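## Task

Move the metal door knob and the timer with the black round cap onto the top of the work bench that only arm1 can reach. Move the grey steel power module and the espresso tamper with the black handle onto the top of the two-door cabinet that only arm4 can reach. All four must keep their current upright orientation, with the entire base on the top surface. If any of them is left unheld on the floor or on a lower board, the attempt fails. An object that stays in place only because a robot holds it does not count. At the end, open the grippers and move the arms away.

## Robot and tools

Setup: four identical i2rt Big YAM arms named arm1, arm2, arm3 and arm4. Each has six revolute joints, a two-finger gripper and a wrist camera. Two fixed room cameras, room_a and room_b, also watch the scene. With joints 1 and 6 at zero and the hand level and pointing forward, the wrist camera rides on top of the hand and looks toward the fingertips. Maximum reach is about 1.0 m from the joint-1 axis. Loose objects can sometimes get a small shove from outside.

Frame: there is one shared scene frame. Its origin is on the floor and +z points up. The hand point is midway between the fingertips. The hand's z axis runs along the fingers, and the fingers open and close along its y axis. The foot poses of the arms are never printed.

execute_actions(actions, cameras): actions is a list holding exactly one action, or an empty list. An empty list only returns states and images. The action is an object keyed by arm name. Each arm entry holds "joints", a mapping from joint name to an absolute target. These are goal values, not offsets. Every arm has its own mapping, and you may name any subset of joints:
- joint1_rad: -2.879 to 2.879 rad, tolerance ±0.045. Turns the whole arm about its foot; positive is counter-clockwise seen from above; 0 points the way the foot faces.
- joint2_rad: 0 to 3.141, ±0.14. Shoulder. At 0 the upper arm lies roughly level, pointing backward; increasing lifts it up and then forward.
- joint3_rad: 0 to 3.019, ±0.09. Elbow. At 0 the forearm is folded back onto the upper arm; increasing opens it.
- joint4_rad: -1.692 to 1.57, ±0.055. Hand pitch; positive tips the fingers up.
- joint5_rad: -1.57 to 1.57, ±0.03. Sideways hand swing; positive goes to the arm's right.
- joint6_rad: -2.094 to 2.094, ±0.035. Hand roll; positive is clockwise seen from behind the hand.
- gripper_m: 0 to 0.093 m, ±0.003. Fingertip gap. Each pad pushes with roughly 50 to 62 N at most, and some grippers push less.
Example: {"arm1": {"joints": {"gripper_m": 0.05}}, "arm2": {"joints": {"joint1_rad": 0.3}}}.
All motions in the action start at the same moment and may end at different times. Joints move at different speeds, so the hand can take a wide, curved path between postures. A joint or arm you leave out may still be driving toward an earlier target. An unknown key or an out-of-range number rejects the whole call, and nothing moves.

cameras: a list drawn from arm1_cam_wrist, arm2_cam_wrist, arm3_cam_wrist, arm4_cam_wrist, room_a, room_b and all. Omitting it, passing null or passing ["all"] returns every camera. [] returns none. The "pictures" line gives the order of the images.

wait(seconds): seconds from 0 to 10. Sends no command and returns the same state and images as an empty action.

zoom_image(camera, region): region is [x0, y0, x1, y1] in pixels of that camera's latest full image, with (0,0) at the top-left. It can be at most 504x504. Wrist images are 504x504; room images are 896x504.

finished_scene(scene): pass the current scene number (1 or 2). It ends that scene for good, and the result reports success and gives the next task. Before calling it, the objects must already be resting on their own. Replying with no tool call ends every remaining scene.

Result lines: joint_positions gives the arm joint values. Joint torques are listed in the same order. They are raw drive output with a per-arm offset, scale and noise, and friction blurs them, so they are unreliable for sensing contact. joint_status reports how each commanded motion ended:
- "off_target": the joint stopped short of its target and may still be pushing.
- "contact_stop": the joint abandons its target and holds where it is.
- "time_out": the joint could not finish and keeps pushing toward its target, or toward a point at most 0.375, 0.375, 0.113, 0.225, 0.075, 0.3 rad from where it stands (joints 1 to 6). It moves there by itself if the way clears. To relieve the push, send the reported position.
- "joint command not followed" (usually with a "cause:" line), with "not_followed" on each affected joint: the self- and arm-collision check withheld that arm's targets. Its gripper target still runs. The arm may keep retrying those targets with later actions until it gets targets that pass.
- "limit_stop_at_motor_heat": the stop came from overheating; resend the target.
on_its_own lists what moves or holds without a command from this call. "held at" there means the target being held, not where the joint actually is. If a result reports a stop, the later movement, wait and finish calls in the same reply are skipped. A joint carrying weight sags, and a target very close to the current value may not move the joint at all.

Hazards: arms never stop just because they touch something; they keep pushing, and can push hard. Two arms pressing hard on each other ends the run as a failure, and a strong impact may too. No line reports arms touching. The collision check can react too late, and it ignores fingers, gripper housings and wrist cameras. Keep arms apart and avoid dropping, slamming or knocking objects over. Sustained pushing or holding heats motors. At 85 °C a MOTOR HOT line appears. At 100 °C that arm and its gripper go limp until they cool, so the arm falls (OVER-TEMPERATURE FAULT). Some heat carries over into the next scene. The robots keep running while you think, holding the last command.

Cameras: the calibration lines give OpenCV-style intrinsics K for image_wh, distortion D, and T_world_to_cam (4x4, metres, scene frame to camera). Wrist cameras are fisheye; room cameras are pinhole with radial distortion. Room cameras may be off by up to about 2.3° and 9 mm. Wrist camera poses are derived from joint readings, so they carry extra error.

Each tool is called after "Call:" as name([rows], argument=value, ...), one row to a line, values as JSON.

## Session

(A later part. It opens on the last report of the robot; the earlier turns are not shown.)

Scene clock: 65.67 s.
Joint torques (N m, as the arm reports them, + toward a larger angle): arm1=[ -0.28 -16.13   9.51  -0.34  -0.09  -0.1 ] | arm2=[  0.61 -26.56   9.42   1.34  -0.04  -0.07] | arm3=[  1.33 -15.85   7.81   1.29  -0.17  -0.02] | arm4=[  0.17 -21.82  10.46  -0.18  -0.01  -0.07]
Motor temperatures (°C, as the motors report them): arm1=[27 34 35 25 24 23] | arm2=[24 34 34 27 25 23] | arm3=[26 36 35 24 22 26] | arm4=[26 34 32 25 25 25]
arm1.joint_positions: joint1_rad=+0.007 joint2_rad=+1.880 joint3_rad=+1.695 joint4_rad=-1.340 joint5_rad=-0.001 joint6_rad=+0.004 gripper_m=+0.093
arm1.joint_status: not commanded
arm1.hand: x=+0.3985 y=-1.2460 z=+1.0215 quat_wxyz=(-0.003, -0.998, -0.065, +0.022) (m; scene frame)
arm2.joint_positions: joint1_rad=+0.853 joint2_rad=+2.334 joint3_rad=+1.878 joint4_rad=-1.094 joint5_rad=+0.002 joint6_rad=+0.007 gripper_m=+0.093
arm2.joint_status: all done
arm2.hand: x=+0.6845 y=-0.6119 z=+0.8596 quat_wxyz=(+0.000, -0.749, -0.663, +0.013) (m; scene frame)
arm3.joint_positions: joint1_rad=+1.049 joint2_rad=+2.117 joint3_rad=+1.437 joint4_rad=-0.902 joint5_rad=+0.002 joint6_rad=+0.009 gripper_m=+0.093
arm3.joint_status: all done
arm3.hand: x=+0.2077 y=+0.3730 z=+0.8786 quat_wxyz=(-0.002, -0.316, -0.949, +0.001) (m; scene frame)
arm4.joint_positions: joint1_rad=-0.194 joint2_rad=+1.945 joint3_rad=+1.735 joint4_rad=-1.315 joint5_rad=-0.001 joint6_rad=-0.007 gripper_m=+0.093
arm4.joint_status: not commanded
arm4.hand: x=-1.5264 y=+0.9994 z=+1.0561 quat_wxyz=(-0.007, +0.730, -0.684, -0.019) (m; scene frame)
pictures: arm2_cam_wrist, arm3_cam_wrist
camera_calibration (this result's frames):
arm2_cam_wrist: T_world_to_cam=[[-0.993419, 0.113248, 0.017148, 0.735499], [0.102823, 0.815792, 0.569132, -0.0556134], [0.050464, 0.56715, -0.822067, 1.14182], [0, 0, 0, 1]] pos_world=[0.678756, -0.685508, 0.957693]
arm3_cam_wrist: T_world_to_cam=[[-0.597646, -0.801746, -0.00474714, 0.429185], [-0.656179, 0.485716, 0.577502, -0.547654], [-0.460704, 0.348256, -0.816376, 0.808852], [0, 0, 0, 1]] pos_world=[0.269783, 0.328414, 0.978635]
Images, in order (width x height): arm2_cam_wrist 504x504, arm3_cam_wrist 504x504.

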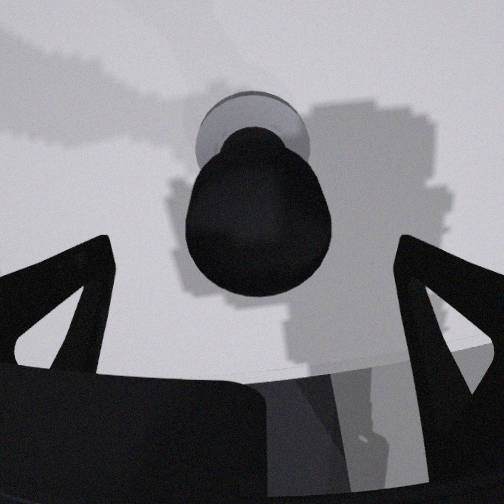

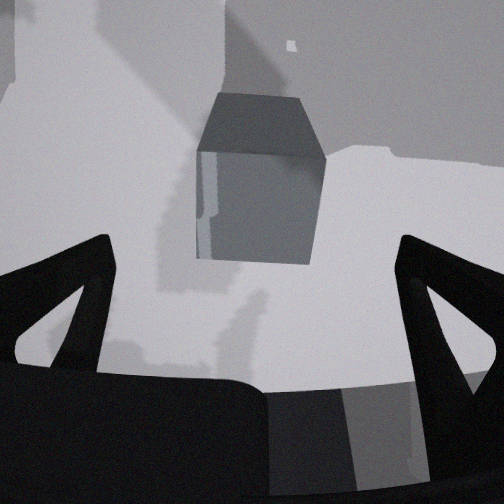

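Call:
execute_actions([
  {"arm2":{"joints":{"joint2_rad":2.385,"joint4_rad":-1.02}},"arm3":{"joints":{"joint2_rad":2.22,"joint4_rad":-0.745,"joint6_rad":0.05}}},
], cameras=["arm2_cam_wrist","arm3_cam_wrist"])

Scene clock: 66.87 s.
Joint torques (N m, as the arm reports them, + toward a larger angle): arm1=[ -0.29 -16.12   9.5   -0.33  -0.09  -0.1 ] | arm2=[  1.06 -25.1    9.37   1.34  -0.06  -0.05] | arm3=[  1.09 -15.4    7.34   1.4   -0.16   0.17] | arm4=[  0.27 -21.66  10.47  -0.17  -0.01  -0.07]
Motor temperatures (°C, as the motors report them): arm1=[27 34 35 25 24 23] | arm2=[24 34 34 27 25 23] | arm3=[26 35 35 24 22 26] | arm4=[26 34 32 25 25 25]
arm1.joint_positions: joint1_rad=+0.007 joint2_rad=+1.880 joint3_rad=+1.695 joint4_rad=-1.340 joint5_rad=-0.001 joint6_rad=+0.004 gripper_m=+0.093
arm1.joint_status: not commanded
arm1.hand: x=+0.3985 y=-1.2460 z=+1.0215 quat_wxyz=(-0.003, -0.998, -0.065, +0.022) (m; scene frame)
arm2.joint_positions: joint1_rad=+0.853 joint2_rad=+2.368 joint3_rad=+1.878 joint4_rad=-1.036 joint5_rad=+0.002 joint6_rad=+0.007 gripper_m=+0.093
arm2.joint_status: all done
arm2.hand: x=+0.6833 y=-0.6194 z=+0.8373 quat_wxyz=(-0.008, -0.749, -0.663, +0.022) (m; scene frame)
arm3.joint_positions: joint1_rad=+1.049 joint2_rad=+2.228 joint3_rad=+1.437 joint4_rad=-0.757 joint5_rad=+0.002 joint6_rad=+0.041 gripper_m=+0.093
arm3.joint_status: all done
arm3.hand: x=+0.2168 y=+0.3664 z=+0.8176 quat_wxyz=(-0.019, -0.331, -0.944, +0.006) (m; scene frame)
arm4.joint_positions: joint1_rad=-0.194 joint2_rad=+1.945 joint3_rad=+1.735 joint4_rad=-1.315 joint5_rad=-0.001 joint6_rad=-0.007 gripper_m=+0.093
arm4.joint_status: not commanded
arm4.hand: x=-1.5264 y=+0.9994 z=+1.0561 quat_wxyz=(-0.007, +0.730, -0.684, -0.019) (m; scene frame)
pictures: arm2_cam_wrist, arm3_cam_wrist
camera_calibration (this result's frames):
arm2_cam_wrist: T_world_to_cam=[[-0.993416, 0.11327, 0.0171746, 0.735499], [0.104057, 0.82939, 0.548893, -0.0121608], [0.0479285, 0.547067, -0.835716, 1.12852], [0, 0, 0, 1]] pos_world=[0.677834, -0.690601, 0.937168]
arm3_cam_wrist: T_world_to_cam=[[-0.622292, -0.78276, -0.00622414, 0.428617], [-0.656314, 0.517401, 0.549133, -0.491561], [-0.426619, 0.345806, -0.835712, 0.774901], [0, 0, 0, 1]] pos_world=[0.274694, 0.321873, 0.920194]
Images, in order (width x height): arm2_cam_wrist 504x504, arm3_cam_wrist 504x504.

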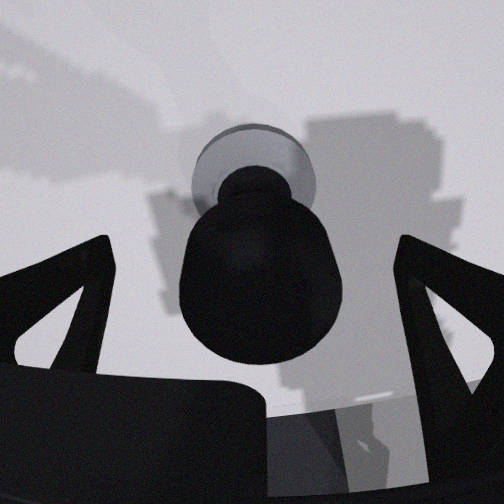

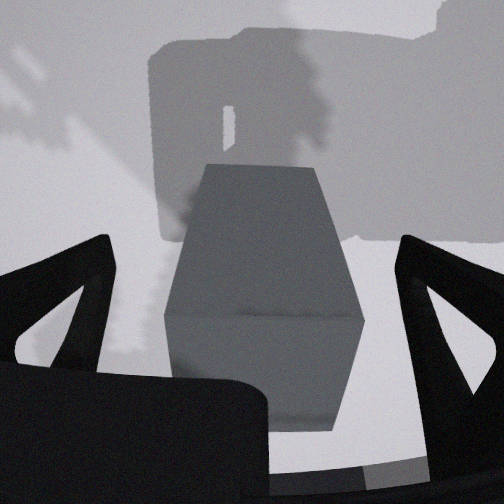

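Call:
execute_actions([
  {"arm2":{"joints":{"joint2_rad":2.42}},"arm3":{"joints":{"gripper_m":0.025}}},
], cameras=["arm2_cam_wrist","arm3_cam_wrist"])

Scene clock: 67.80 s.
Joint torques (N m, as the arm reports them, + toward a larger angle): arm1=[ -0.26 -16.11   9.49  -0.33  -0.09  -0.1 ] | arm2=[  1.01 -24.69   9.17   1.3   -0.05  -0.07] | arm3=[  1.19 -15.77   7.34   1.36  -0.15   0.16] | arm4=[  0.31 -21.83  10.44  -0.18   0.    -0.07]
Motor temperatures (°C, as the motors report them): arm1=[27 34 35 25 24 23] | arm2=[24 34 34 27 25 23] | arm3=[26 35 35 24 22 26] | arm4=[26 34 32 25 25 25]
arm1.joint_positions: joint1_rad=+0.007 joint2_rad=+1.880 joint3_rad=+1.695 joint4_rad=-1.340 joint5_rad=-0.001 joint6_rad=+0.004 gripper_m=+0.093
arm1.joint_status: not commanded
arm1.hand: x=+0.3985 y=-1.2460 z=+1.0215 quat_wxyz=(-0.003, -0.998, -0.065, +0.022) (m; scene frame)
arm2.joint_positions: joint1_rad=+0.853 joint2_rad=+2.404 joint3_rad=+1.878 joint4_rad=-1.034 joint5_rad=+0.002 joint6_rad=+0.007 gripper_m=+0.093
arm2.joint_status: all done
arm2.hand: x=+0.6838 y=-0.6118 z=+0.8138 quat_wxyz=(+0.004, -0.749, -0.663, +0.009) (m; scene frame)
arm3.joint_positions: joint1_rad=+1.049 joint2_rad=+2.228 joint3_rad=+1.437 joint4_rad=-0.756 joint5_rad=+0.001 joint6_rad=+0.041 gripper_m=+0.040
arm3.joint_status: gripper_m off_target (ended at +0.040, target +0.025)
arm3.hand: x=+0.2170 y=+0.3664 z=+0.8176 quat_wxyz=(-0.019, -0.331, -0.943, +0.006) (m; scene frame)
arm4.joint_positions: joint1_rad=-0.194 joint2_rad=+1.945 joint3_rad=+1.735 joint4_rad=-1.315 joint5_rad=-0.001 joint6_rad=-0.007 gripper_m=+0.093
arm4.joint_status: not commanded
arm4.hand: x=-1.5264 y=+0.9994 z=+1.0561 quat_wxyz=(-0.007, +0.730, -0.684, -0.019) (m; scene frame)
pictures: arm2_cam_wrist, arm3_cam_wrist
camera_calibration (this result's frames):
arm2_cam_wrist: T_world_to_cam=[[-0.99342, 0.11324, 0.0171374, 0.735543], [0.102324, 0.810347, 0.576946, -0.0388512], [0.0514461, 0.574903, -0.816602, 1.10383], [0, 0, 0, 1]] pos_world=[0.677891, -0.686408, 0.911204]
arm3_cam_wrist: T_world_to_cam=[[-0.62286, -0.782302, -0.00703075, 0.429366], [-0.656362, 0.517656, 0.548837, -0.491329], [-0.425717, 0.346463, -0.8359, 0.774669], [0, 0, 0, 1]] pos_world=[0.274735, 0.321839, 0.920224]
Images, in order (width x height): arm2_cam_wrist 504x504, arm3_cam_wrist 504x504.

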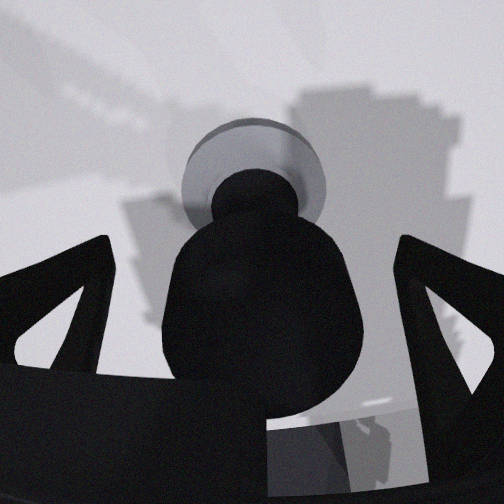

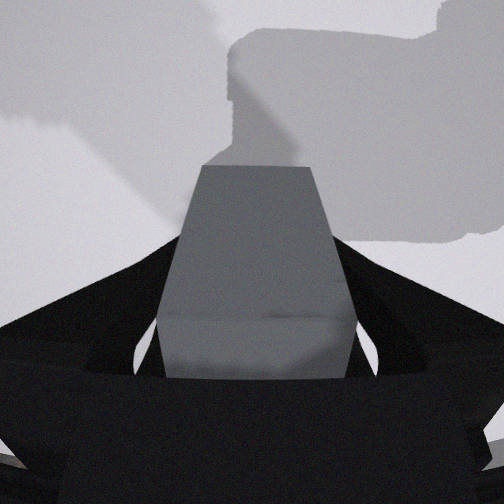

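Call:
execute_actions([
  {"arm2":{"joints":{"gripper_m":0.02}},"arm3":{"joints":{"joint2_rad":1.9,"joint4_rad":-1.08}}},
], cameras=[])

Call:
execute_actions([
  {"arm2":{"joints":{"joint2_rad":2.1,"joint4_rad":-1.33}},"arm3":{"joints":{"joint1_rad":-1.258,"joint2_rad":2.05,"joint3_rad":1.77,"joint4_rad":-1.24,"joint6_rad":-0.16}}},
], cameras=["arm2_cam_wrist","arm3_cam_wrist"])

Scene clock: 69.27 s.
Joint torques (N m, as the arm reports them, + toward a larger angle): arm1=[ -0.28 -16.09   9.49  -0.34  -0.09  -0.1 ] | arm2=[  0.93 -25.35   9.19   1.21   0.01  -0.07] | arm3=[  1.1  -13.12   9.69   0.6   -0.14   0.15] | arm4=[  0.28 -21.81  10.45  -0.14   0.    -0.06]
Motor temperatures (°C, as the motors report them): arm1=[27 34 36 25 24 23] | arm2=[24 35 34 27 25 23] | arm3=[26 36 35 24 22 26] | arm4=[26 34 32 25 25 25]
arm1.joint_positions: joint1_rad=+0.007 joint2_rad=+1.880 joint3_rad=+1.695 joint4_rad=-1.340 joint5_rad=-0.001 joint6_rad=+0.004 gripper_m=+0.093
arm1.joint_status: not commanded
arm1.hand: x=+0.3985 y=-1.2460 z=+1.0215 quat_wxyz=(-0.003, -0.998, -0.065, +0.022) (m; scene frame)
arm2.joint_positions: joint1_rad=+0.853 joint2_rad=+2.404 joint3_rad=+1.878 joint4_rad=-1.034 joint5_rad=+0.001 joint6_rad=+0.007 gripper_m=+0.043
arm2.joint_status: gripper_m off_target (ended at +0.043, target +0.020)
arm2.hand: x=+0.6839 y=-0.6119 z=+0.8138 quat_wxyz=(+0.003, -0.749, -0.663, +0.009) (m; scene frame)
arm3.joint_positions: joint1_rad=+1.049 joint2_rad=+1.899 joint3_rad=+1.425 joint4_rad=-1.072 joint5_rad=+0.001 joint6_rad=+0.041 gripper_m=+0.040
arm3.joint_status: all done
arm3.hand: x=+0.1928 y=+0.3840 z=+0.9924 quat_wxyz=(-0.019, -0.331, -0.943, +0.006) (m; scene frame)
arm4.joint_positions: joint1_rad=-0.194 joint2_rad=+1.945 joint3_rad=+1.735 joint4_rad=-1.315 joint5_rad=-0.001 joint6_rad=-0.007 gripper_m=+0.093
arm4.joint_status: not commanded
arm4.hand: x=-1.5264 y=+0.9994 z=+1.0561 quat_wxyz=(-0.007, +0.730, -0.684, -0.019) (m; scene frame)
pictures: none
No camera images: the call's "cameras" was empty. Leave "cameras" out to get every camera's image.

Scene clock: 71.70 s.
Joint torques (N m, as the arm reports them, + toward a larger angle): arm1=[ -0.3  -16.14   9.49  -0.33  -0.09  -0.1 ] | arm2=[  1.1  -27.11  10.12  -0.27  -0.01  -0.06] | arm3=[  1.38 -18.3    9.85   0.47  -0.24  -0.02] | arm4=[  0.14 -21.7   10.47  -0.15  -0.01  -0.07]
Motor temperatures (°C, as the motors report them): arm1=[27 34 36 25 24 23] | arm2=[24 35 34 27 25 23] | arm3=[26 36 36 24 22 26] | arm4=[26 34 32 25 25 25]
arm1.joint_positions: joint1_rad=+0.007 joint2_rad=+1.880 joint3_rad=+1.695 joint4_rad=-1.340 joint5_rad=-0.001 joint6_rad=+0.004 gripper_m=+0.093
arm1.joint_status: not commanded
arm1.hand: x=+0.3985 y=-1.2460 z=+1.0215 quat_wxyz=(-0.003, -0.998, -0.065, +0.022) (m; scene frame)
arm2.joint_positions: joint1_rad=+0.853 joint2_rad=+2.124 joint3_rad=+1.878 joint4_rad=-1.317 joint5_rad=+0.001 joint6_rad=+0.007 gripper_m=+0.043
arm2.joint_status: all done
arm2.hand: x=+0.6902 y=-0.5827 z=+0.9946 quat_wxyz=(+0.005, -0.749, -0.663, +0.008) (m; scene frame)
arm3.joint_positions: joint1_rad=-1.266 joint2_rad=+2.082 joint3_rad=+1.747 joint4_rad=-1.231 joint5_rad=+0.002 joint6_rad=-0.151 gripper_m=+0.039
arm3.joint_status: all done
arm3.hand: x=-0.8706 y=+0.5929 z=+0.9863 quat_wxyz=(-0.004, -0.985, -0.171, -0.003) (m; scene frame)
arm4.joint_positions: joint1_rad=-0.194 joint2_rad=+1.945 joint3_rad=+1.735 joint4_rad=-1.315 joint5_rad=-0.001 joint6_rad=-0.007 gripper_m=+0.093
arm4.joint_status: not commanded
arm4.hand: x=-1.5264 y=+0.9994 z=+1.0561 quat_wxyz=(-0.007, +0.730, -0.684, -0.019) (m; scene frame)
pictures: arm2_cam_wrist, arm3_cam_wrist
camera_calibration (this result's frames):
arm2_cam_wrist: T_world_to_cam=[[-0.993433, 0.113234, 0.0163703, 0.736321], [0.101679, 0.8082, 0.580064, -0.171362], [0.0524525, 0.577919, -0.814406, 1.23322], [0, 0, 0, 1]] pos_world=[0.684224, -0.657583, 1.09169]
arm3_cam_wrist: T_world_to_cam=[[-0.338717, 0.940768, -0.0150481, -0.83596], [0.760231, 0.28307, 0.584739, -0.0780432], [0.554364, 0.186621, -0.811082, 1.29782], [0, 0, 0, 1]] pos_world=[-0.943288, 0.566335, 1.08569]
Images, in order (width x height): arm2_cam_wrist 504x504, arm3_cam_wrist 504x504.

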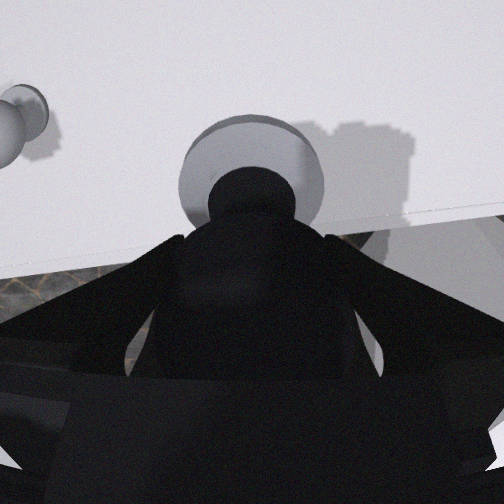

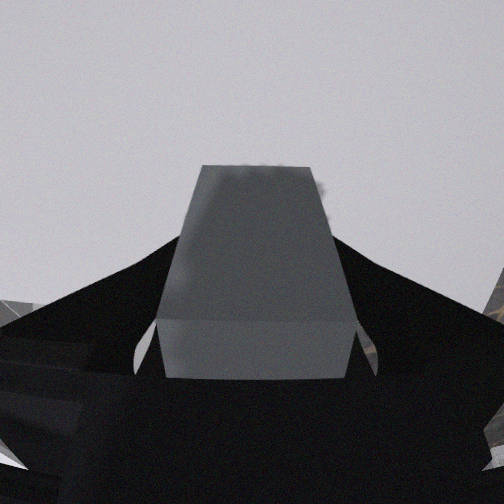

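Call:
execute_actions([
  {"arm1":{"joints":{"joint1_rad":-0.6,"joint2_rad":1.86,"joint3_rad":1.44,"joint4_rad":-1.13}},"arm2":{"joints":{"joint1_rad":-1.072,"joint2_rad":1.98,"joint3_rad":1.6,"joint4_rad":-1.16}},"arm3":{"joints":{"joint2_rad":2.28,"joint4_rad":-0.96}}},
], cameras=[])

Call:
execute_actions([
  {"arm1":{"joints":{"joint1_rad":-1.525}},"arm2":{"joints":{"joint2_rad":2.19,"joint4_rad":-0.91}},"arm3":{"joints":{"joint2_rad":2.35,"joint4_rad":-0.93}}},
], cameras=["arm1_cam_wrist","arm2_cam_wrist"])

Scene clock: 74.17 s.
Joint torques (N m, as the arm reports them, + toward a larger angle): arm1=[  1.19 -16.56   6.92   0.35  -0.12  -0.1 ] | arm2=[  2.56 -24.02   8.13   0.42  -0.08  -0.08] | arm3=[  1.41 -20.9    9.55   1.27  -0.23  -0.03] | arm4=[  0.25 -21.76  10.49  -0.18   0.    -0.07]
Motor temperatures (°C, as the motors report them): arm1=[27 34 35 25 24 23] | arm2=[24 35 34 27 25 23] | arm3=[26 36 36 24 22 26] | arm4=[26 34 33 25 25 25]
arm1.joint_positions: joint1_rad=-0.611 joint2_rad=+1.859 joint3_rad=+1.452 joint4_rad=-1.139 joint5_rad=+0.000 joint6_rad=+0.004 gripper_m=+0.093
arm1.joint_status: all done
arm1.hand: x=+0.4938 y=-0.9108 z=+0.9440 quat_wxyz=(+0.002, -0.970, +0.241, +0.011) (m; scene frame)
arm2.joint_positions: joint1_rad=-1.085 joint2_rad=+2.005 joint3_rad=+1.601 joint4_rad=-1.157 joint5_rad=+0.002 joint6_rad=+0.006 gripper_m=+0.043
arm2.joint_status: all done
arm2.hand: x=+0.2364 y=+0.3406 z=+0.9765 quat_wxyz=(+0.002, -0.970, +0.241, +0.013) (m; scene frame)
arm3.joint_positions: joint1_rad=-1.266 joint2_rad=+2.326 joint3_rad=+1.739 joint4_rad=-0.971 joint5_rad=+0.002 joint6_rad=-0.151 gripper_m=+0.039
arm3.joint_status: all done
arm3.hand: x=-0.8917 y=+0.5870 z=+0.8317 quat_wxyz=(-0.004, -0.985, -0.171, +0.001) (m; scene frame)
arm4.joint_positions: joint1_rad=-0.194 joint2_rad=+1.945 joint3_rad=+1.735 joint4_rad=-1.315 joint5_rad=-0.001 joint6_rad=-0.007 gripper_m=+0.093
arm4.joint_status: not commanded
arm4.hand: x=-1.5264 y=+0.9994 z=+1.0561 quat_wxyz=(-0.007, +0.730, -0.684, -0.019) (m; scene frame)
pictures: none
No camera images: the call's "cameras" was empty. Leave "cameras" out to get every camera's image.

Scene clock: 75.60 s.
Joint torques (N m, as the arm reports them, + toward a larger angle): arm1=[  0.98 -16.62   6.93   0.12  -0.11  -0.1 ] | arm2=[  2.54 -25.51   8.53   1.23  -0.07  -0.05] | arm3=[  1.45 -17.09   9.54   1.27  -0.24  -0.02] | arm4=[  0.19 -21.79  10.45  -0.14  -0.01  -0.06]
Motor temperatures (°C, as the motors report them): arm1=[27 34 35 25 24 23] | arm2=[24 35 34 27 25 23] | arm3=[26 36 36 24 22 26] | arm4=[26 35 33 25 25 25]
arm1.joint_positions: joint1_rad=-1.535 joint2_rad=+1.859 joint3_rad=+1.452 joint4_rad=-1.133 joint5_rad=+0.000 joint6_rad=+0.004 gripper_m=+0.093
arm1.joint_status: all done
arm1.hand: x=+0.8923 y=-0.6220 z=+0.9441 quat_wxyz=(+0.010, -0.761, +0.648, +0.010) (m; scene frame)
arm2.joint_positions: joint1_rad=-1.085 joint2_rad=+2.213 joint3_rad=+1.582 joint4_rad=-0.924 joint5_rad=+0.002 joint6_rad=+0.006 gripper_m=+0.043
arm2.joint_status: all done
arm2.hand: x=+0.2177 y=+0.3496 z=+0.8492 quat_wxyz=(+0.002, -0.970, +0.241, +0.016) (m; scene frame)
arm3.joint_positions: joint1_rad=-1.266 joint2_rad=+2.348 joint3_rad=+1.739 joint4_rad=-0.940 joint5_rad=+0.002 joint6_rad=-0.151 gripper_m=+0.039
arm3.joint_status: all done
arm3.hand: x=-0.8940 y=+0.5863 z=+0.8184 quat_wxyz=(-0.005, -0.985, -0.171, +0.005) (m; scene frame)
arm4.joint_positions: joint1_rad=-0.194 joint2_rad=+1.945 joint3_rad=+1.735 joint4_rad=-1.315 joint5_rad=-0.001 joint6_rad=-0.007 gripper_m=+0.093
arm4.joint_status: not commanded
arm4.hand: x=-1.5264 y=+0.9994 z=+1.0561 quat_wxyz=(-0.007, +0.730, -0.684, -0.019) (m; scene frame)
pictures: arm1_cam_wrist, arm2_cam_wrist
camera_calibration (this result's frames):
arm1_cam_wrist: T_world_to_cam=[[0.986136, 0.165662, 0.00956956, -0.788492], [0.13156, -0.815679, 0.563346, -1.15078], [0.101131, -0.554277, -0.826165, 0.466903], [0, 0, 0, 1]] pos_world=[0.881739, -0.549251, 1.04157]
arm2_cam_wrist: T_world_to_cam=[[0.460616, 0.887593, -0.00336105, -0.406738], [0.736903, -0.380299, 0.558879, -0.497211], [0.494779, -0.259905, -0.829242, 0.810065], [0, 0, 0, 1]] pos_world=[0.152943, 0.382469, 0.948254]
Images, in order (width x height): arm1_cam_wrist 504x504, arm2_cam_wrist 504x504.

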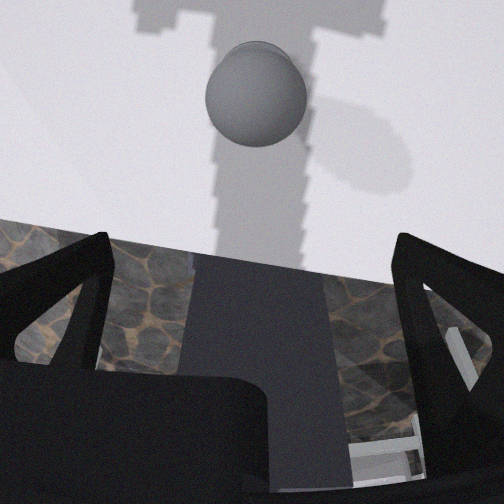

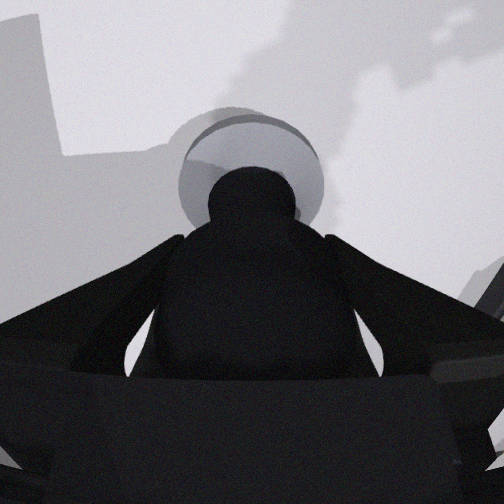

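Call:
execute_actions([
  {"arm1":{"joints":{"joint2_rad":2.03,"joint4_rad":-0.95}},"arm2":{"joints":{"joint2_rad":2.26,"joint4_rad":-0.88}},"arm3":{"joints":{"joint2_rad":2.40}}},
], cameras=["arm1_cam_wrist"])

Scene clock: 76.77 s.
Joint torques (N m, as the arm reports them, + toward a larger angle): arm1=[  1.   -18.46   6.96   0.38  -0.11  -0.1 ] | arm2=[  2.58 -22.69   8.47   1.22  -0.08  -0.1 ] | arm3=[  1.61 -13.53   9.48   1.22  -0.24  -0.01] | arm4=[  0.18 -21.83  10.49  -0.18   0.    -0.07]
Motor temperatures (°C, as the motors report them): arm1=[27 34 35 25 24 23] | arm2=[24 35 34 27 25 23] | arm3=[26 36 36 24 22 26] | arm4=[26 35 33 25 25 25]
arm1.joint_positions: joint1_rad=-1.535 joint2_rad=+2.032 joint3_rad=+1.441 joint4_rad=-0.962 joint5_rad=+0.000 joint6_rad=+0.004 gripper_m=+0.093
arm1.joint_status: all done
arm1.hand: x=+0.8892 y=-0.6028 z=+0.8474 quat_wxyz=(+0.006, -0.761, +0.648, +0.005) (m; scene frame)
arm2.joint_positions: joint1_rad=-1.085 joint2_rad=+2.245 joint3_rad=+1.582 joint4_rad=-0.892 joint5_rad=+0.002 joint6_rad=+0.006 gripper_m=+0.043
arm2.joint_status: all done
arm2.hand: x=+0.2166 y=+0.3501 z=+0.8303 quat_wxyz=(+0.003, -0.970, +0.241, +0.015) (m; scene frame)
arm3.joint_positions: joint1_rad=-1.266 joint2_rad=+2.350 joint3_rad=+1.739 joint4_rad=-0.940 joint5_rad=+0.002 joint6_rad=-0.151 gripper_m=+0.039
arm3.joint_status: all done
arm3.hand: x=-0.8934 y=+0.5864 z=+0.8169 quat_wxyz=(-0.005, -0.985, -0.171, +0.004) (m; scene frame)
arm4.joint_positions: joint1_rad=-0.194 joint2_rad=+1.945 joint3_rad=+1.735 joint4_rad=-1.315 joint5_rad=-0.001 joint6_rad=-0.007 gripper_m=+0.093
arm4.joint_status: not commanded
arm4.hand: x=-1.5264 y=+0.9994 z=+1.0561 quat_wxyz=(-0.007, +0.730, -0.684, -0.019) (m; scene frame)
pictures: arm1_cam_wrist
camera_calibration (this result's frames):
arm1_cam_wrist: T_world_to_cam=[[0.986119, 0.165765, 0.00953144, -0.787664], [0.130343, -0.808404, 0.574015, -1.0838], [0.102857, -0.564805, -0.818789, 0.383849], [0, 0, 0, 1]] pos_world=[0.878515, -0.528784, 0.943918]
Images, in order (width x height): arm1_cam_wrist 504x504.

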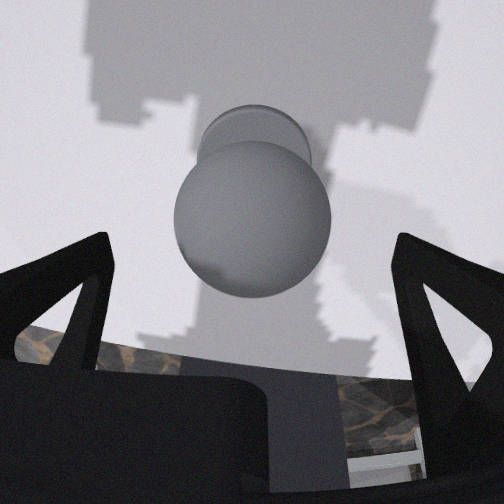

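Call:
execute_actions([
  {"arm1":{"joints":{"joint2_rad":2.12,"joint4_rad":-0.875}},"arm2":{"joints":{"joint2_rad":2.31}},"arm3":{"joints":{"joint2_rad":2.36,"gripper_m":0.093}}},
], cameras=["arm1_cam_wrist"])

Scene clock: 77.83 s.
Joint torques (N m, as the arm reports them, + toward a larger angle): arm1=[  0.98 -17.21   6.59   0.47  -0.12  -0.1 ] | arm2=[  2.49 -18.51   8.46   1.18  -0.05  -0.06] | arm3=[  1.35 -16.59   9.45   1.23  -0.23  -0.01] | arm4=[  0.26 -21.82  10.44  -0.18   0.    -0.07]
Motor temperatures (°C, as the motors report them): arm1=[27 34 34 25 24 23] | arm2=[24 35 34 27 25 23] | arm3=[26 36 36 24 22 26] | arm4=[26 35 33 25 25 25]
arm1.joint_positions: joint1_rad=-1.535 joint2_rad=+2.103 joint3_rad=+1.441 joint4_rad=-0.887 joint5_rad=+0.000 joint6_rad=+0.004 gripper_m=+0.093
arm1.joint_status: all done
arm1.hand: x=+0.8883 y=-0.5965 z=+0.8082 quat_wxyz=(+0.007, -0.761, +0.648, +0.007) (m; scene frame)
arm2.joint_positions: joint1_rad=-1.084 joint2_rad=+2.247 joint3_rad=+1.582 joint4_rad=-0.892 joint5_rad=+0.002 joint6_rad=+0.006 gripper_m=+0.043
arm2.joint_status: all done
arm2.hand: x=+0.2168 y=+0.3498 z=+0.8290 quat_wxyz=(+0.002, -0.970, +0.241, +0.015) (m; scene frame)
arm3.joint_positions: joint1_rad=-1.266 joint2_rad=+2.351 joint3_rad=+1.739 joint4_rad=-0.939 joint5_rad=+0.002 joint6_rad=-0.151 gripper_m=+0.093
arm3.joint_status: all done
arm3.hand: x=-0.8936 y=+0.5864 z=+0.8163 quat_wxyz=(-0.005, -0.985, -0.171, +0.004) (m; scene frame)
arm4.joint_positions: joint1_rad=-0.194 joint2_rad=+1.945 joint3_rad=+1.735 joint4_rad=-1.315 joint5_rad=-0.001 joint6_rad=-0.007 gripper_m=+0.093
arm4.joint_status: not commanded
arm4.hand: x=-1.5264 y=+0.9994 z=+1.0561 quat_wxyz=(-0.007, +0.730, -0.684, -0.019) (m; scene frame)
pictures: arm1_cam_wrist
camera_calibration (this result's frames):
arm1_cam_wrist: T_world_to_cam=[[0.986124, 0.165734, 0.00954279, -0.787402], [0.130703, -0.810558, 0.570887, -1.05523], [0.102351, -0.561718, -0.820973, 0.359415], [0, 0, 0, 1]] pos_world=[0.877611, -0.522932, 0.904999]
Images, in order (width x height): arm1_cam_wrist 504x504.

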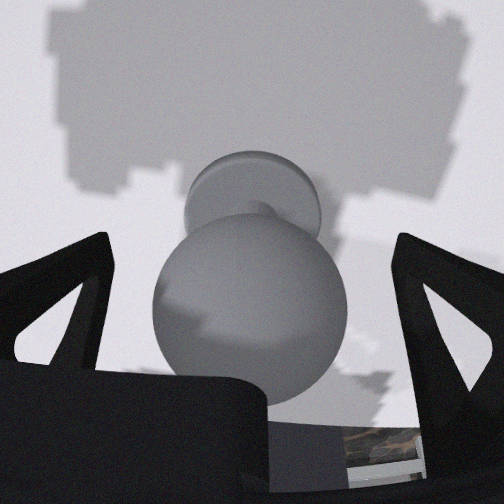

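Call:
execute_actions([
  {"arm1":{"joints":{"joint2_rad":2.142}},"arm2":{"joints":{"joint2_rad":2.257,"gripper_m":0.093}},"arm3":{"joints":{"joint2_rad":2.05,"joint4_rad":-1.24}}},
], cameras=[])

Call:
execute_actions([
  {"arm1":{"joints":{"gripper_m":0.035}},"arm2":{"joints":{"joint2_rad":2.0,"joint4_rad":-1.13}},"arm3":{"joints":{"joint1_rad":-0.2}},"arm4":{"joints":{"joint1_rad":-0.7,"joint2_rad":2.02,"joint4_rad":-1.26}}},
], cameras=["arm1_cam_wrist"])

Scene clock: 79.43 s.
Joint torques (N m, as the arm reports them, + toward a larger angle): arm1=[  1.   -15.73   6.6    0.41  -0.11  -0.1 ] | arm2=[  2.59 -22.55   8.35   0.99  -0.09  -0.07] | arm3=[  1.29 -14.7    9.55   0.5   -0.23  -0.02] | arm4=[  0.2  -21.9   10.45  -0.16   0.    -0.07]
Motor temperatures (°C, as the motors report them): arm1=[27 34 34 25 24 23] | arm2=[24 35 34 27 25 23] | arm3=[26 36 36 24 22 26] | arm4=[26 35 33 25 25 25]
arm1.joint_positions: joint1_rad=-1.535 joint2_rad=+2.107 joint3_rad=+1.441 joint4_rad=-0.887 joint5_rad=+0.000 joint6_rad=+0.004 gripper_m=+0.093
arm1.joint_status: all done
arm1.hand: x=+0.8884 y=-0.5973 z=+0.8058 quat_wxyz=(+0.006, -0.761, +0.648, +0.005) (m; scene frame)
arm2.joint_positions: joint1_rad=-1.084 joint2_rad=+2.247 joint3_rad=+1.582 joint4_rad=-0.891 joint5_rad=+0.002 joint6_rad=+0.006 gripper_m=+0.093
arm2.joint_status: all done
arm2.hand: x=+0.2166 y=+0.3498 z=+0.8292 quat_wxyz=(+0.002, -0.970, +0.241, +0.015) (m; scene frame)
arm3.joint_positions: joint1_rad=-1.266 joint2_rad=+2.039 joint3_rad=+1.753 joint4_rad=-1.231 joint5_rad=+0.002 joint6_rad=-0.151 gripper_m=+0.093
arm3.joint_status: all done
arm3.hand: x=-0.8754 y=+0.5922 z=+1.0141 quat_wxyz=(-0.005, -0.985, -0.171, +0.021) (m; scene frame)
arm4.joint_positions: joint1_rad=-0.194 joint2_rad=+1.945 joint3_rad=+1.735 joint4_rad=-1.315 joint5_rad=-0.001 joint6_rad=-0.007 gripper_m=+0.093
arm4.joint_status: not commanded
arm4.hand: x=-1.5264 y=+0.9994 z=+1.0561 quat_wxyz=(-0.007, +0.730, -0.684, -0.019) (m; scene frame)
pictures: none
No camera images: the call's "cameras" was empty. Leave "cameras" out to get every camera's image.

Scene clock: 81.17 s.
Joint torques (N m, as the arm reports them, + toward a larger angle): arm1=[  1.   -15.77   6.6    0.4   -0.12  -0.1 ] | arm2=[  2.58 -21.     9.77  -0.06  -0.04  -0.08] | arm3=[ -0.26 -15.06   9.63   0.58  -0.02   0.01] | arm4=[ -0.17 -21.63  10.34   0.72  -0.07  -0.08]
Motor temperatures (°C, as the motors report them): arm1=[27 34 34 25 24 23] | arm2=[24 35 34 27 25 23] | arm3=[26 36 36 24 22 26] | arm4=[26 35 33 25 25 25]
arm1.joint_positions: joint1_rad=-1.535 joint2_rad=+2.107 joint3_rad=+1.441 joint4_rad=-0.886 joint5_rad=+0.000 joint6_rad=+0.004 gripper_m=+0.052
arm1.joint_status: gripper_m off_target (ended at +0.052, target +0.035)
arm1.hand: x=+0.8885 y=-0.5973 z=+0.8056 quat_wxyz=(+0.006, -0.761, +0.648, +0.005) (m; scene frame)
arm2.joint_positions: joint1_rad=-1.084 joint2_rad=+1.993 joint3_rad=+1.582 joint4_rad=-1.117 joint5_rad=+0.002 joint6_rad=+0.006 gripper_m=+0.093
arm2.joint_status: all done
arm2.hand: x=+0.2335 y=+0.3418 z=+0.9770 quat_wxyz=(+0.006, -0.970, +0.241, +0.029) (m; scene frame)
arm3.joint_positions: joint1_rad=-0.191 joint2_rad=+2.042 joint3_rad=+1.753 joint4_rad=-1.231 joint5_rad=-0.003 joint6_rad=-0.154 gripper_m=+0.093
arm3.joint_status: all done
arm3.hand: x=-0.4427 y=+0.1087 z=+1.0224 quat_wxyz=(-0.022, -0.758, -0.652, +0.019) (m; scene frame)
arm4.joint_positions: joint1_rad=-0.693 joint2_rad=+2.018 joint3_rad=+1.735 joint4_rad=-1.271 joint5_rad=+0.001 joint6_rad=-0.006 gripper_m=+0.093
arm4.joint_status: all done
arm4.hand: x=-1.2274 y=+0.9500 z=+1.0096 quat_wxyz=(+0.001, +0.538, -0.843, -0.004) (m; scene frame)
pictures: arm1_cam_wrist
camera_calibration (this result's frames):
arm1_cam_wrist: T_world_to_cam=[[0.986116, 0.165761, 0.00991171, -0.787719], [0.130086, -0.808225, 0.574326, -1.05524], [0.103212, -0.565063, -0.818567, 0.352176], [0, 0, 0, 1]] pos_world=[0.877706, -0.5233, 0.902141]
Images, in order (width x height): arm1_cam_wrist 504x504.

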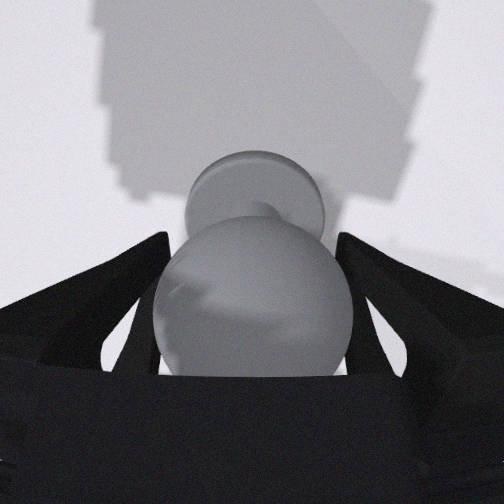

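Call:
execute_actions([
  {"arm1":{"joints":{"joint2_rad":1.82,"joint4_rad":-1.17}},"arm2":{"joints":{"joint1_rad":-1.365,"joint2_rad":1.93,"joint3_rad":1.43,"joint4_rad":-1.05}},"arm4":{"joints":{"joint1_rad":-1.495,"joint2_rad":2.1,"joint4_rad":-1.18}}},
], cameras=["arm1_cam_wrist","arm2_cam_wrist","arm4_cam_wrist"])

Scene clock: 82.97 s.
Joint torques (N m, as the arm reports them, + toward a larger angle): arm1=[  0.99 -14.6    8.31  -0.35  -0.12  -0.1 ] | arm2=[  1.71 -18.96   7.16   1.27  -0.06  -0.09] | arm3=[ -0.02 -14.79   9.64   0.54  -0.03   0.  ] | arm4=[ -0.16 -23.95   9.94   0.56  -0.06  -0.07]
Motor temperatures (°C, as the motors report them): arm1=[27 34 34 25 24 23] | arm2=[24 35 34 27 25 23] | arm3=[26 36 36 24 22 26] | arm4=[26 35 33 25 25 25]
arm1.joint_positions: joint1_rad=-1.535 joint2_rad=+1.803 joint3_rad=+1.433 joint4_rad=-1.160 joint5_rad=+0.000 joint6_rad=+0.004 gripper_m=+0.052
arm1.joint_status: all done
arm1.hand: x=+0.8942 y=-0.6337 z=+0.9659 quat_wxyz=(+0.013, -0.761, +0.648, +0.014) (m; scene frame)
arm2.joint_positions: joint1_rad=-1.371 joint2_rad=+1.921 joint3_rad=+1.440 joint4_rad=-1.065 joint5_rad=+0.002 joint6_rad=+0.006 gripper_m=+0.093
arm2.joint_status: all done
arm2.hand: x=+0.3618 y=+0.4535 z=+0.9660 quat_wxyz=(+0.004, -0.926, +0.377, +0.020) (m; scene frame)
arm3.joint_positions: joint1_rad=-0.191 joint2_rad=+2.042 joint3_rad=+1.753 joint4_rad=-1.231 joint5_rad=-0.003 joint6_rad=-0.154 gripper_m=+0.093
arm3.joint_status: not commanded
arm3.hand: x=-0.4427 y=+0.1087 z=+1.0224 quat_wxyz=(-0.022, -0.758, -0.652, +0.019) (m; scene frame)
arm4.joint_positions: joint1_rad=-1.490 joint2_rad=+2.099 joint3_rad=+1.735 joint4_rad=-1.187 joint5_rad=+0.002 joint6_rad=-0.006 gripper_m=+0.093
arm4.joint_status: all done
arm4.hand: x=-0.8941 y=+0.5979 z=+0.9590 quat_wxyz=(-0.002, +0.169, -0.986, +0.002) (m; scene frame)
pictures: arm1_cam_wrist, arm2_cam_wrist, arm4_cam_wrist
camera_calibration (this result's frames):
arm1_cam_wrist: T_world_to_cam=[[0.986147, 0.165575, 0.00997684, -0.789156], [0.132185, -0.820768, 0.555757, -1.16939], [0.100208, -0.54674, -0.831285, 0.488817], [0, 0, 0, 1]] pos_world=[0.883817, -0.56188, 1.06412]
arm2_cam_wrist: T_world_to_cam=[[0.692633, 0.721249, -0.00763039, -0.569413], [0.604265, -0.574449, 0.552153, -0.48666], [0.393856, -0.38705, -0.833708, 0.961054], [0, 0, 0, 1]] pos_world=[0.309949, 0.503104, 1.0656]
arm4_cam_wrist: T_world_to_cam=[[0.33805, -0.941107, -0.00632362, 0.873656], [-0.758996, -0.276596, 0.589423, -1.07582], [-0.556459, -0.194455, -0.8078, 0.5158], [0, 0, 0, 1]] pos_world=[-0.82486, 0.624937, 1.0563]
Images, in order (width x height): arm1_cam_wrist 504x504, arm2_cam_wrist 504x504, arm4_cam_wrist 504x504.

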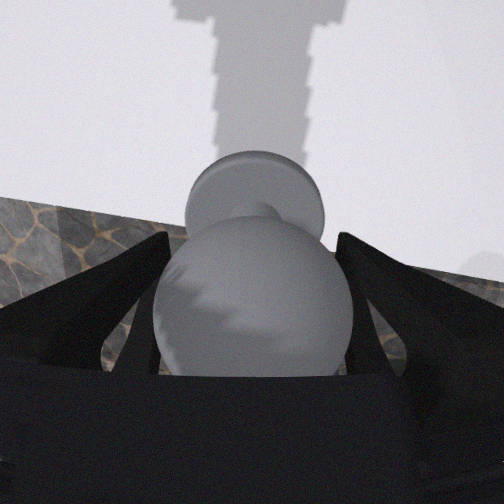

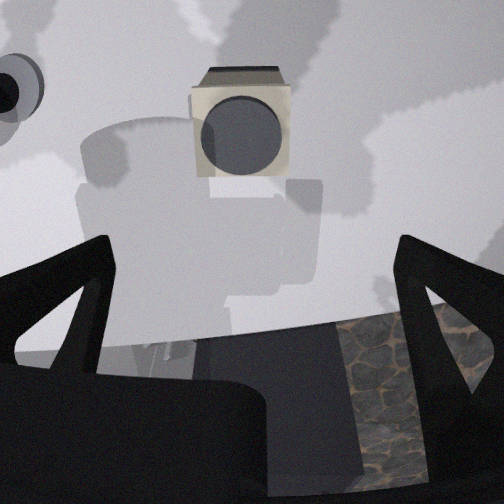

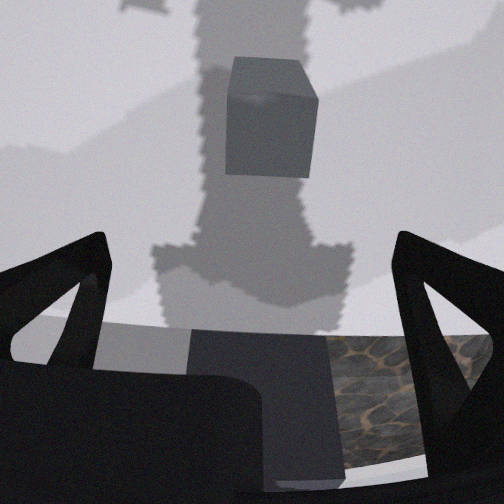

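Call:
execute_actions([
  {"arm1":{"joints":{"joint1_rad":1.78,"joint2_rad":1.93,"joint3_rad":1.68,"joint4_rad":-1.27}},"arm2":{"joints":{"joint1_rad":-1.35,"joint2_rad":2.14,"joint4_rad":-0.83}},"arm4":{"joints":{"joint1_rad":-1.512,"joint2_rad":2.25,"joint4_rad":-1.02,"joint6_rad":0.04}}},
], cameras=["arm1_cam_wrist","arm2_cam_wrist","arm4_cam_wrist"])

Scene clock: 86.50 s.
Joint torques (N m, as the arm reports them, + toward a larger angle): arm1=[ -0.38 -19.46  10.12  -0.42  -0.07  -0.1 ] | arm2=[  2.57 -22.18   7.18   1.3   -0.07  -0.07] | arm3=[  0.16 -14.9    9.64   0.59  -0.01   0.02] | arm4=[  0.   -25.16   9.63   0.92  -0.07  -0.05]
Motor temperatures (°C, as the motors report them): arm1=[27 35 35 25 24 23] | arm2=[24 35 33 27 25 23] | arm3=[26 36 36 24 22 26] | arm4=[26 35 33 25 25 25]
arm1.joint_positions: joint1_rad=+1.790 joint2_rad=+1.941 joint3_rad=+1.645 joint4_rad=-1.259 joint5_rad=-0.001 joint6_rad=+0.004 gripper_m=+0.052
arm1.joint_status: all done
arm1.hand: x=+1.1827 y=-1.7241 z=+0.9720 quat_wxyz=(-0.009, -0.576, -0.817, +0.005) (m; scene frame)
arm2.joint_positions: joint1_rad=-1.364 joint2_rad=+2.141 joint3_rad=+1.424 joint4_rad=-0.844 joint5_rad=+0.002 joint6_rad=+0.006 gripper_m=+0.093
arm2.joint_status: all done
arm2.hand: x=+0.3475 y=+0.4604 z=+0.8415 quat_wxyz=(+0.001, -0.927, +0.374, +0.013) (m; scene frame)
arm3.joint_positions: joint1_rad=-0.191 joint2_rad=+2.042 joint3_rad=+1.753 joint4_rad=-1.231 joint5_rad=-0.003 joint6_rad=-0.154 gripper_m=+0.093
arm3.joint_status: not commanded
arm3.hand: x=-0.4427 y=+0.1087 z=+1.0224 quat_wxyz=(-0.022, -0.758, -0.652, +0.019) (m; scene frame)
arm4.joint_positions: joint1_rad=-1.509 joint2_rad=+2.250 joint3_rad=+1.730 joint4_rad=-1.036 joint5_rad=+0.002 joint6_rad=+0.031 gripper_m=+0.093
arm4.joint_status: all done
arm4.hand: x=-0.8776 y=+0.5896 z=+0.8643 quat_wxyz=(+0.000, +0.141, -0.990, +0.003) (m; scene frame)
pictures: arm1_cam_wrist, arm2_cam_wrist, arm4_cam_wrist
camera_calibration (this result's frames):
arm1_cam_wrist: T_world_to_cam=[[-0.939399, -0.342777, 0.00587955, 0.511661], [-0.278352, 0.772627, 0.570585, 1.1125], [-0.200126, 0.53437, -0.821218, 2.07815], [0, 0, 0, 1]] pos_world=[1.20621, -1.79466, 1.06882]
arm2_cam_wrist: T_world_to_cam=[[0.687655, 0.725998, -0.00756847, -0.565898], [0.602082, -0.564396, 0.564761, -0.419716], [0.405744, -0.392918, -0.82522, 0.857038], [0, 0, 0, 1]] pos_world=[0.294108, 0.5107, 0.940001]
arm4_cam_wrist: T_world_to_cam=[[0.284735, -0.958588, -0.00598399, 0.822976], [-0.770917, -0.232691, 0.59291, -1.04915], [-0.569748, -0.164209, -0.805247, 0.415195], [0, 0, 0, 1]] pos_world=[-0.806579, 0.612946, 0.961309]
Images, in order (width x height): arm1_cam_wrist 504x504, arm2_cam_wrist 504x504, arm4_cam_wrist 504x504.

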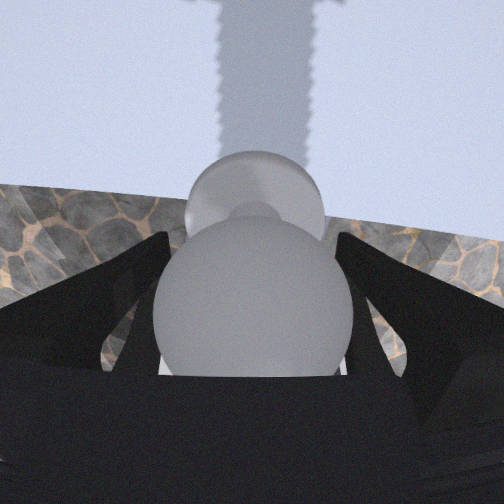

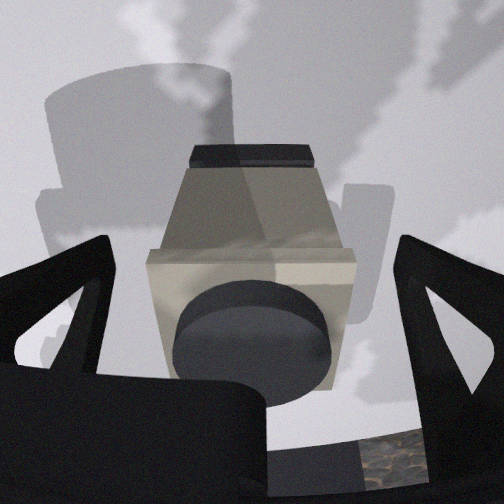

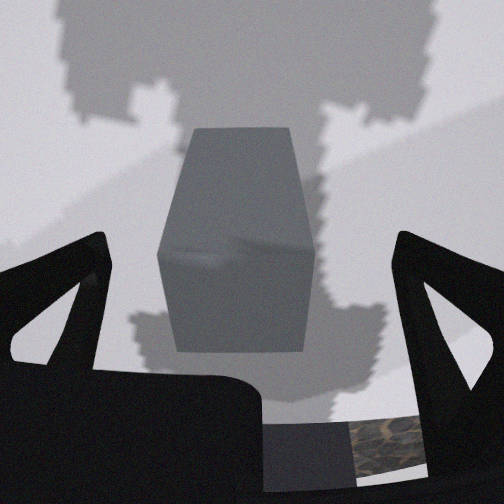

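Call:
execute_actions([
  {"arm1":{"joints":{"joint2_rad":2.16,"joint4_rad":-1.01}},"arm2":{"joints":{"joint2_rad":2.195,"joint4_rad":-0.8}},"arm4":{"joints":{"joint1_rad":-1.495,"joint2_rad":2.305,"joint4_rad":-0.975}}},
], cameras=["arm2_cam_wrist","arm4_cam_wrist"])

Call:
execute_actions([
  {"arm1":{"joints":{"joint2_rad":2.22,"joint4_rad":-0.97}},"arm2":{"joints":{"gripper_m":0.03}},"arm4":{"joints":{"gripper_m":0.025}}},
], cameras=["arm2_cam_wrist","arm4_cam_wrist"])

Scene clock: 87.83 s.
Joint torques (N m, as the arm reports them, + toward a larger angle): arm1=[ -0.61 -22.58   9.38   0.41  -0.07  -0.1 ] | arm2=[  2.44 -20.43   6.76   1.39  -0.05  -0.05] | arm3=[  0.08 -14.81   9.62   0.52  -0.01   0.  ] | arm4=[  0.49 -23.53   9.45   0.96  -0.06  -0.05]
Motor temperatures (°C, as the motors report them): arm1=[27 35 35 25 24 23] | arm2=[24 35 33 27 25 23] | arm3=[26 36 36 24 22 26] | arm4=[26 35 33 25 25 25]
arm1.joint_positions: joint1_rad=+1.790 joint2_rad=+2.183 joint3_rad=+1.645 joint4_rad=-1.021 joint5_rad=-0.001 joint6_rad=+0.004 gripper_m=+0.052
arm1.joint_status: all done
arm1.hand: x=+1.1947 y=-1.7570 z=+0.8302 quat_wxyz=(-0.007, -0.576, -0.817, +0.004) (m; scene frame)
arm2.joint_positions: joint1_rad=-1.364 joint2_rad=+2.183 joint3_rad=+1.424 joint4_rad=-0.815 joint5_rad=+0.002 joint6_rad=+0.006 gripper_m=+0.093
arm2.joint_status: all done
arm2.hand: x=+0.3487 y=+0.4590 z=+0.8184 quat_wxyz=(-0.001, -0.927, +0.374, +0.007) (m; scene frame)
arm3.joint_positions: joint1_rad=-0.191 joint2_rad=+2.042 joint3_rad=+1.753 joint4_rad=-1.231 joint5_rad=-0.003 joint6_rad=-0.154 gripper_m=+0.093
arm3.joint_status: not commanded
arm3.hand: x=-0.4427 y=+0.1087 z=+1.0224 quat_wxyz=(-0.022, -0.758, -0.652, +0.019) (m; scene frame)
arm4.joint_positions: joint1_rad=-1.501 joint2_rad=+2.289 joint3_rad=+1.730 joint4_rad=-0.991 joint5_rad=+0.002 joint6_rad=+0.031 gripper_m=+0.093
arm4.joint_status: all done
arm4.hand: x=-0.8767 y=+0.5956 z=+0.8396 quat_wxyz=(-0.002, +0.145, -0.989, +0.002) (m; scene frame)
pictures: arm2_cam_wrist, arm4_cam_wrist
camera_calibration (this result's frames):
arm2_cam_wrist: T_world_to_cam=[[0.687647, 0.726006, -0.00759676, -0.56585], [0.596944, -0.559386, 0.575105, -0.417234], [0.41328, -0.400004, -0.818045, 0.831605], [0, 0, 0, 1]] pos_world=[0.294485, 0.510061, 0.915945]
arm4_cam_wrist: T_world_to_cam=[[0.292814, -0.956149, -0.00624642, 0.834117], [-0.77167, -0.240166, 0.588936, -1.02519], [-0.564611, -0.167629, -0.808155, 0.405764], [0, 0, 0, 1]] pos_world=[-0.806247, 0.619343, 0.936899]
Images, in order (width x height): arm2_cam_wrist 504x504, arm4_cam_wrist 504x504.

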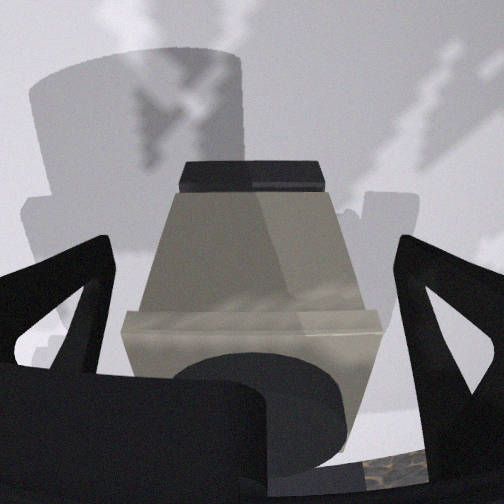

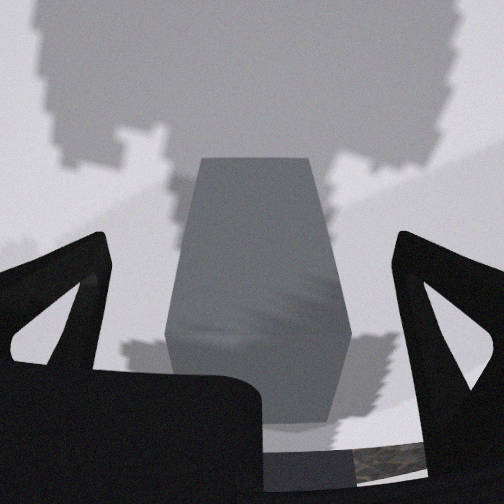

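Scene clock: 88.67 s.
Joint torques (N m, as the arm reports them, + toward a larger angle): arm1=[ -0.62 -18.91   9.39   0.49  -0.07  -0.1 ] | arm2=[  2.89 -21.19   6.99   1.2   -0.03  -0.06] | arm3=[  0.02 -14.83   9.65   0.56  -0.03   0.01] | arm4=[  0.96 -23.67   9.41   0.91  -0.04  -0.05]
Motor temperatures (°C, as the motors report them): arm1=[27 35 35 25 24 23] | arm2=[24 35 33 27 25 23] | arm3=[26 36 36 24 22 26] | arm4=[26 35 33 25 25 25]
arm1.joint_positions: joint1_rad=+1.790 joint2_rad=+2.195 joint3_rad=+1.645 joint4_rad=-0.983 joint5_rad=-0.001 joint6_rad=+0.004 gripper_m=+0.052
arm1.joint_status: all done
arm1.hand: x=+1.1972 y=-1.7639 z=+0.8231 quat_wxyz=(-0.018, -0.576, -0.817, +0.011) (m; scene frame)
arm2.joint_positions: joint1_rad=-1.364 joint2_rad=+2.183 joint3_rad=+1.424 joint4_rad=-0.814 joint5_rad=+0.001 joint6_rad=+0.006 gripper_m=+0.045
arm2.joint_status: gripper_m off_target (ended at +0.045, target +0.030)
arm2.hand: x=+0.3486 y=+0.4590 z=+0.8184 quat_wxyz=(-0.001, -0.927, +0.374, +0.007) (m; scene frame)
arm3.joint_positions: joint1_rad=-0.191 joint2_rad=+2.042 joint3_rad=+1.753 joint4_rad=-1.231 joint5_rad=-0.003 joint6_rad=-0.154 gripper_m=+0.093
arm3.joint_status: not commanded
arm3.hand: x=-0.4427 y=+0.1087 z=+1.0224 quat_wxyz=(-0.022, -0.758, -0.652, +0.019) (m; scene frame)
arm4.joint_positions: joint1_rad=-1.501 joint2_rad=+2.289 joint3_rad=+1.730 joint4_rad=-0.990 joint5_rad=+0.001 joint6_rad=+0.031 gripper_m=+0.039
arm4.joint_status: gripper_m off_target (ended at +0.039, target +0.025)
arm4.hand: x=-0.8764 y=+0.5958 z=+0.8396 quat_wxyz=(-0.003, +0.145, -0.989, +0.002) (m; scene frame)
pictures: arm2_cam_wrist, arm4_cam_wrist
camera_calibration (this result's frames):
arm2_cam_wrist: T_world_to_cam=[[0.687365, 0.726269, -0.00797276, -0.565499], [0.597467, -0.559153, 0.574788, -0.417188], [0.412992, -0.399852, -0.818264, 0.83187], [0, 0, 0, 1]] pos_world=[0.294404, 0.510058, 0.915975]
arm4_cam_wrist: T_world_to_cam=[[0.292096, -0.956366, -0.00665973, 0.834036], [-0.772421, -0.240009, 0.588015, -1.02494], [-0.563956, -0.166612, -0.808823, 0.406458], [0, 0, 0, 1]] pos_world=[-0.806077, 0.61937, 0.936985]
Images, in order (width x height): arm2_cam_wrist 504x504, arm4_cam_wrist 504x504.

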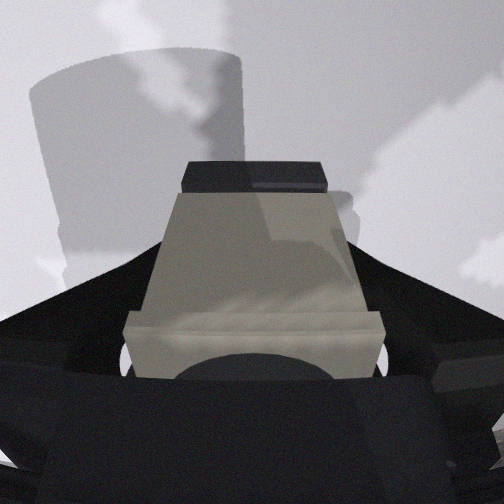

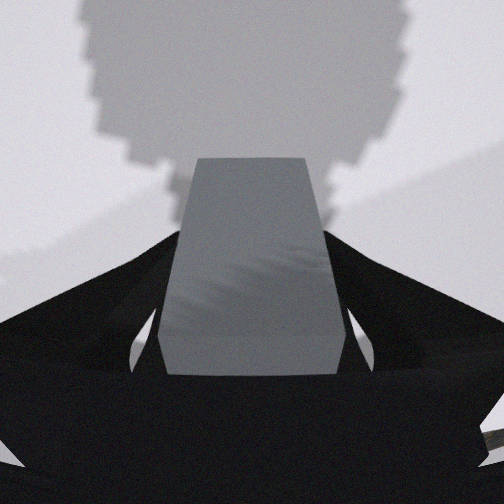

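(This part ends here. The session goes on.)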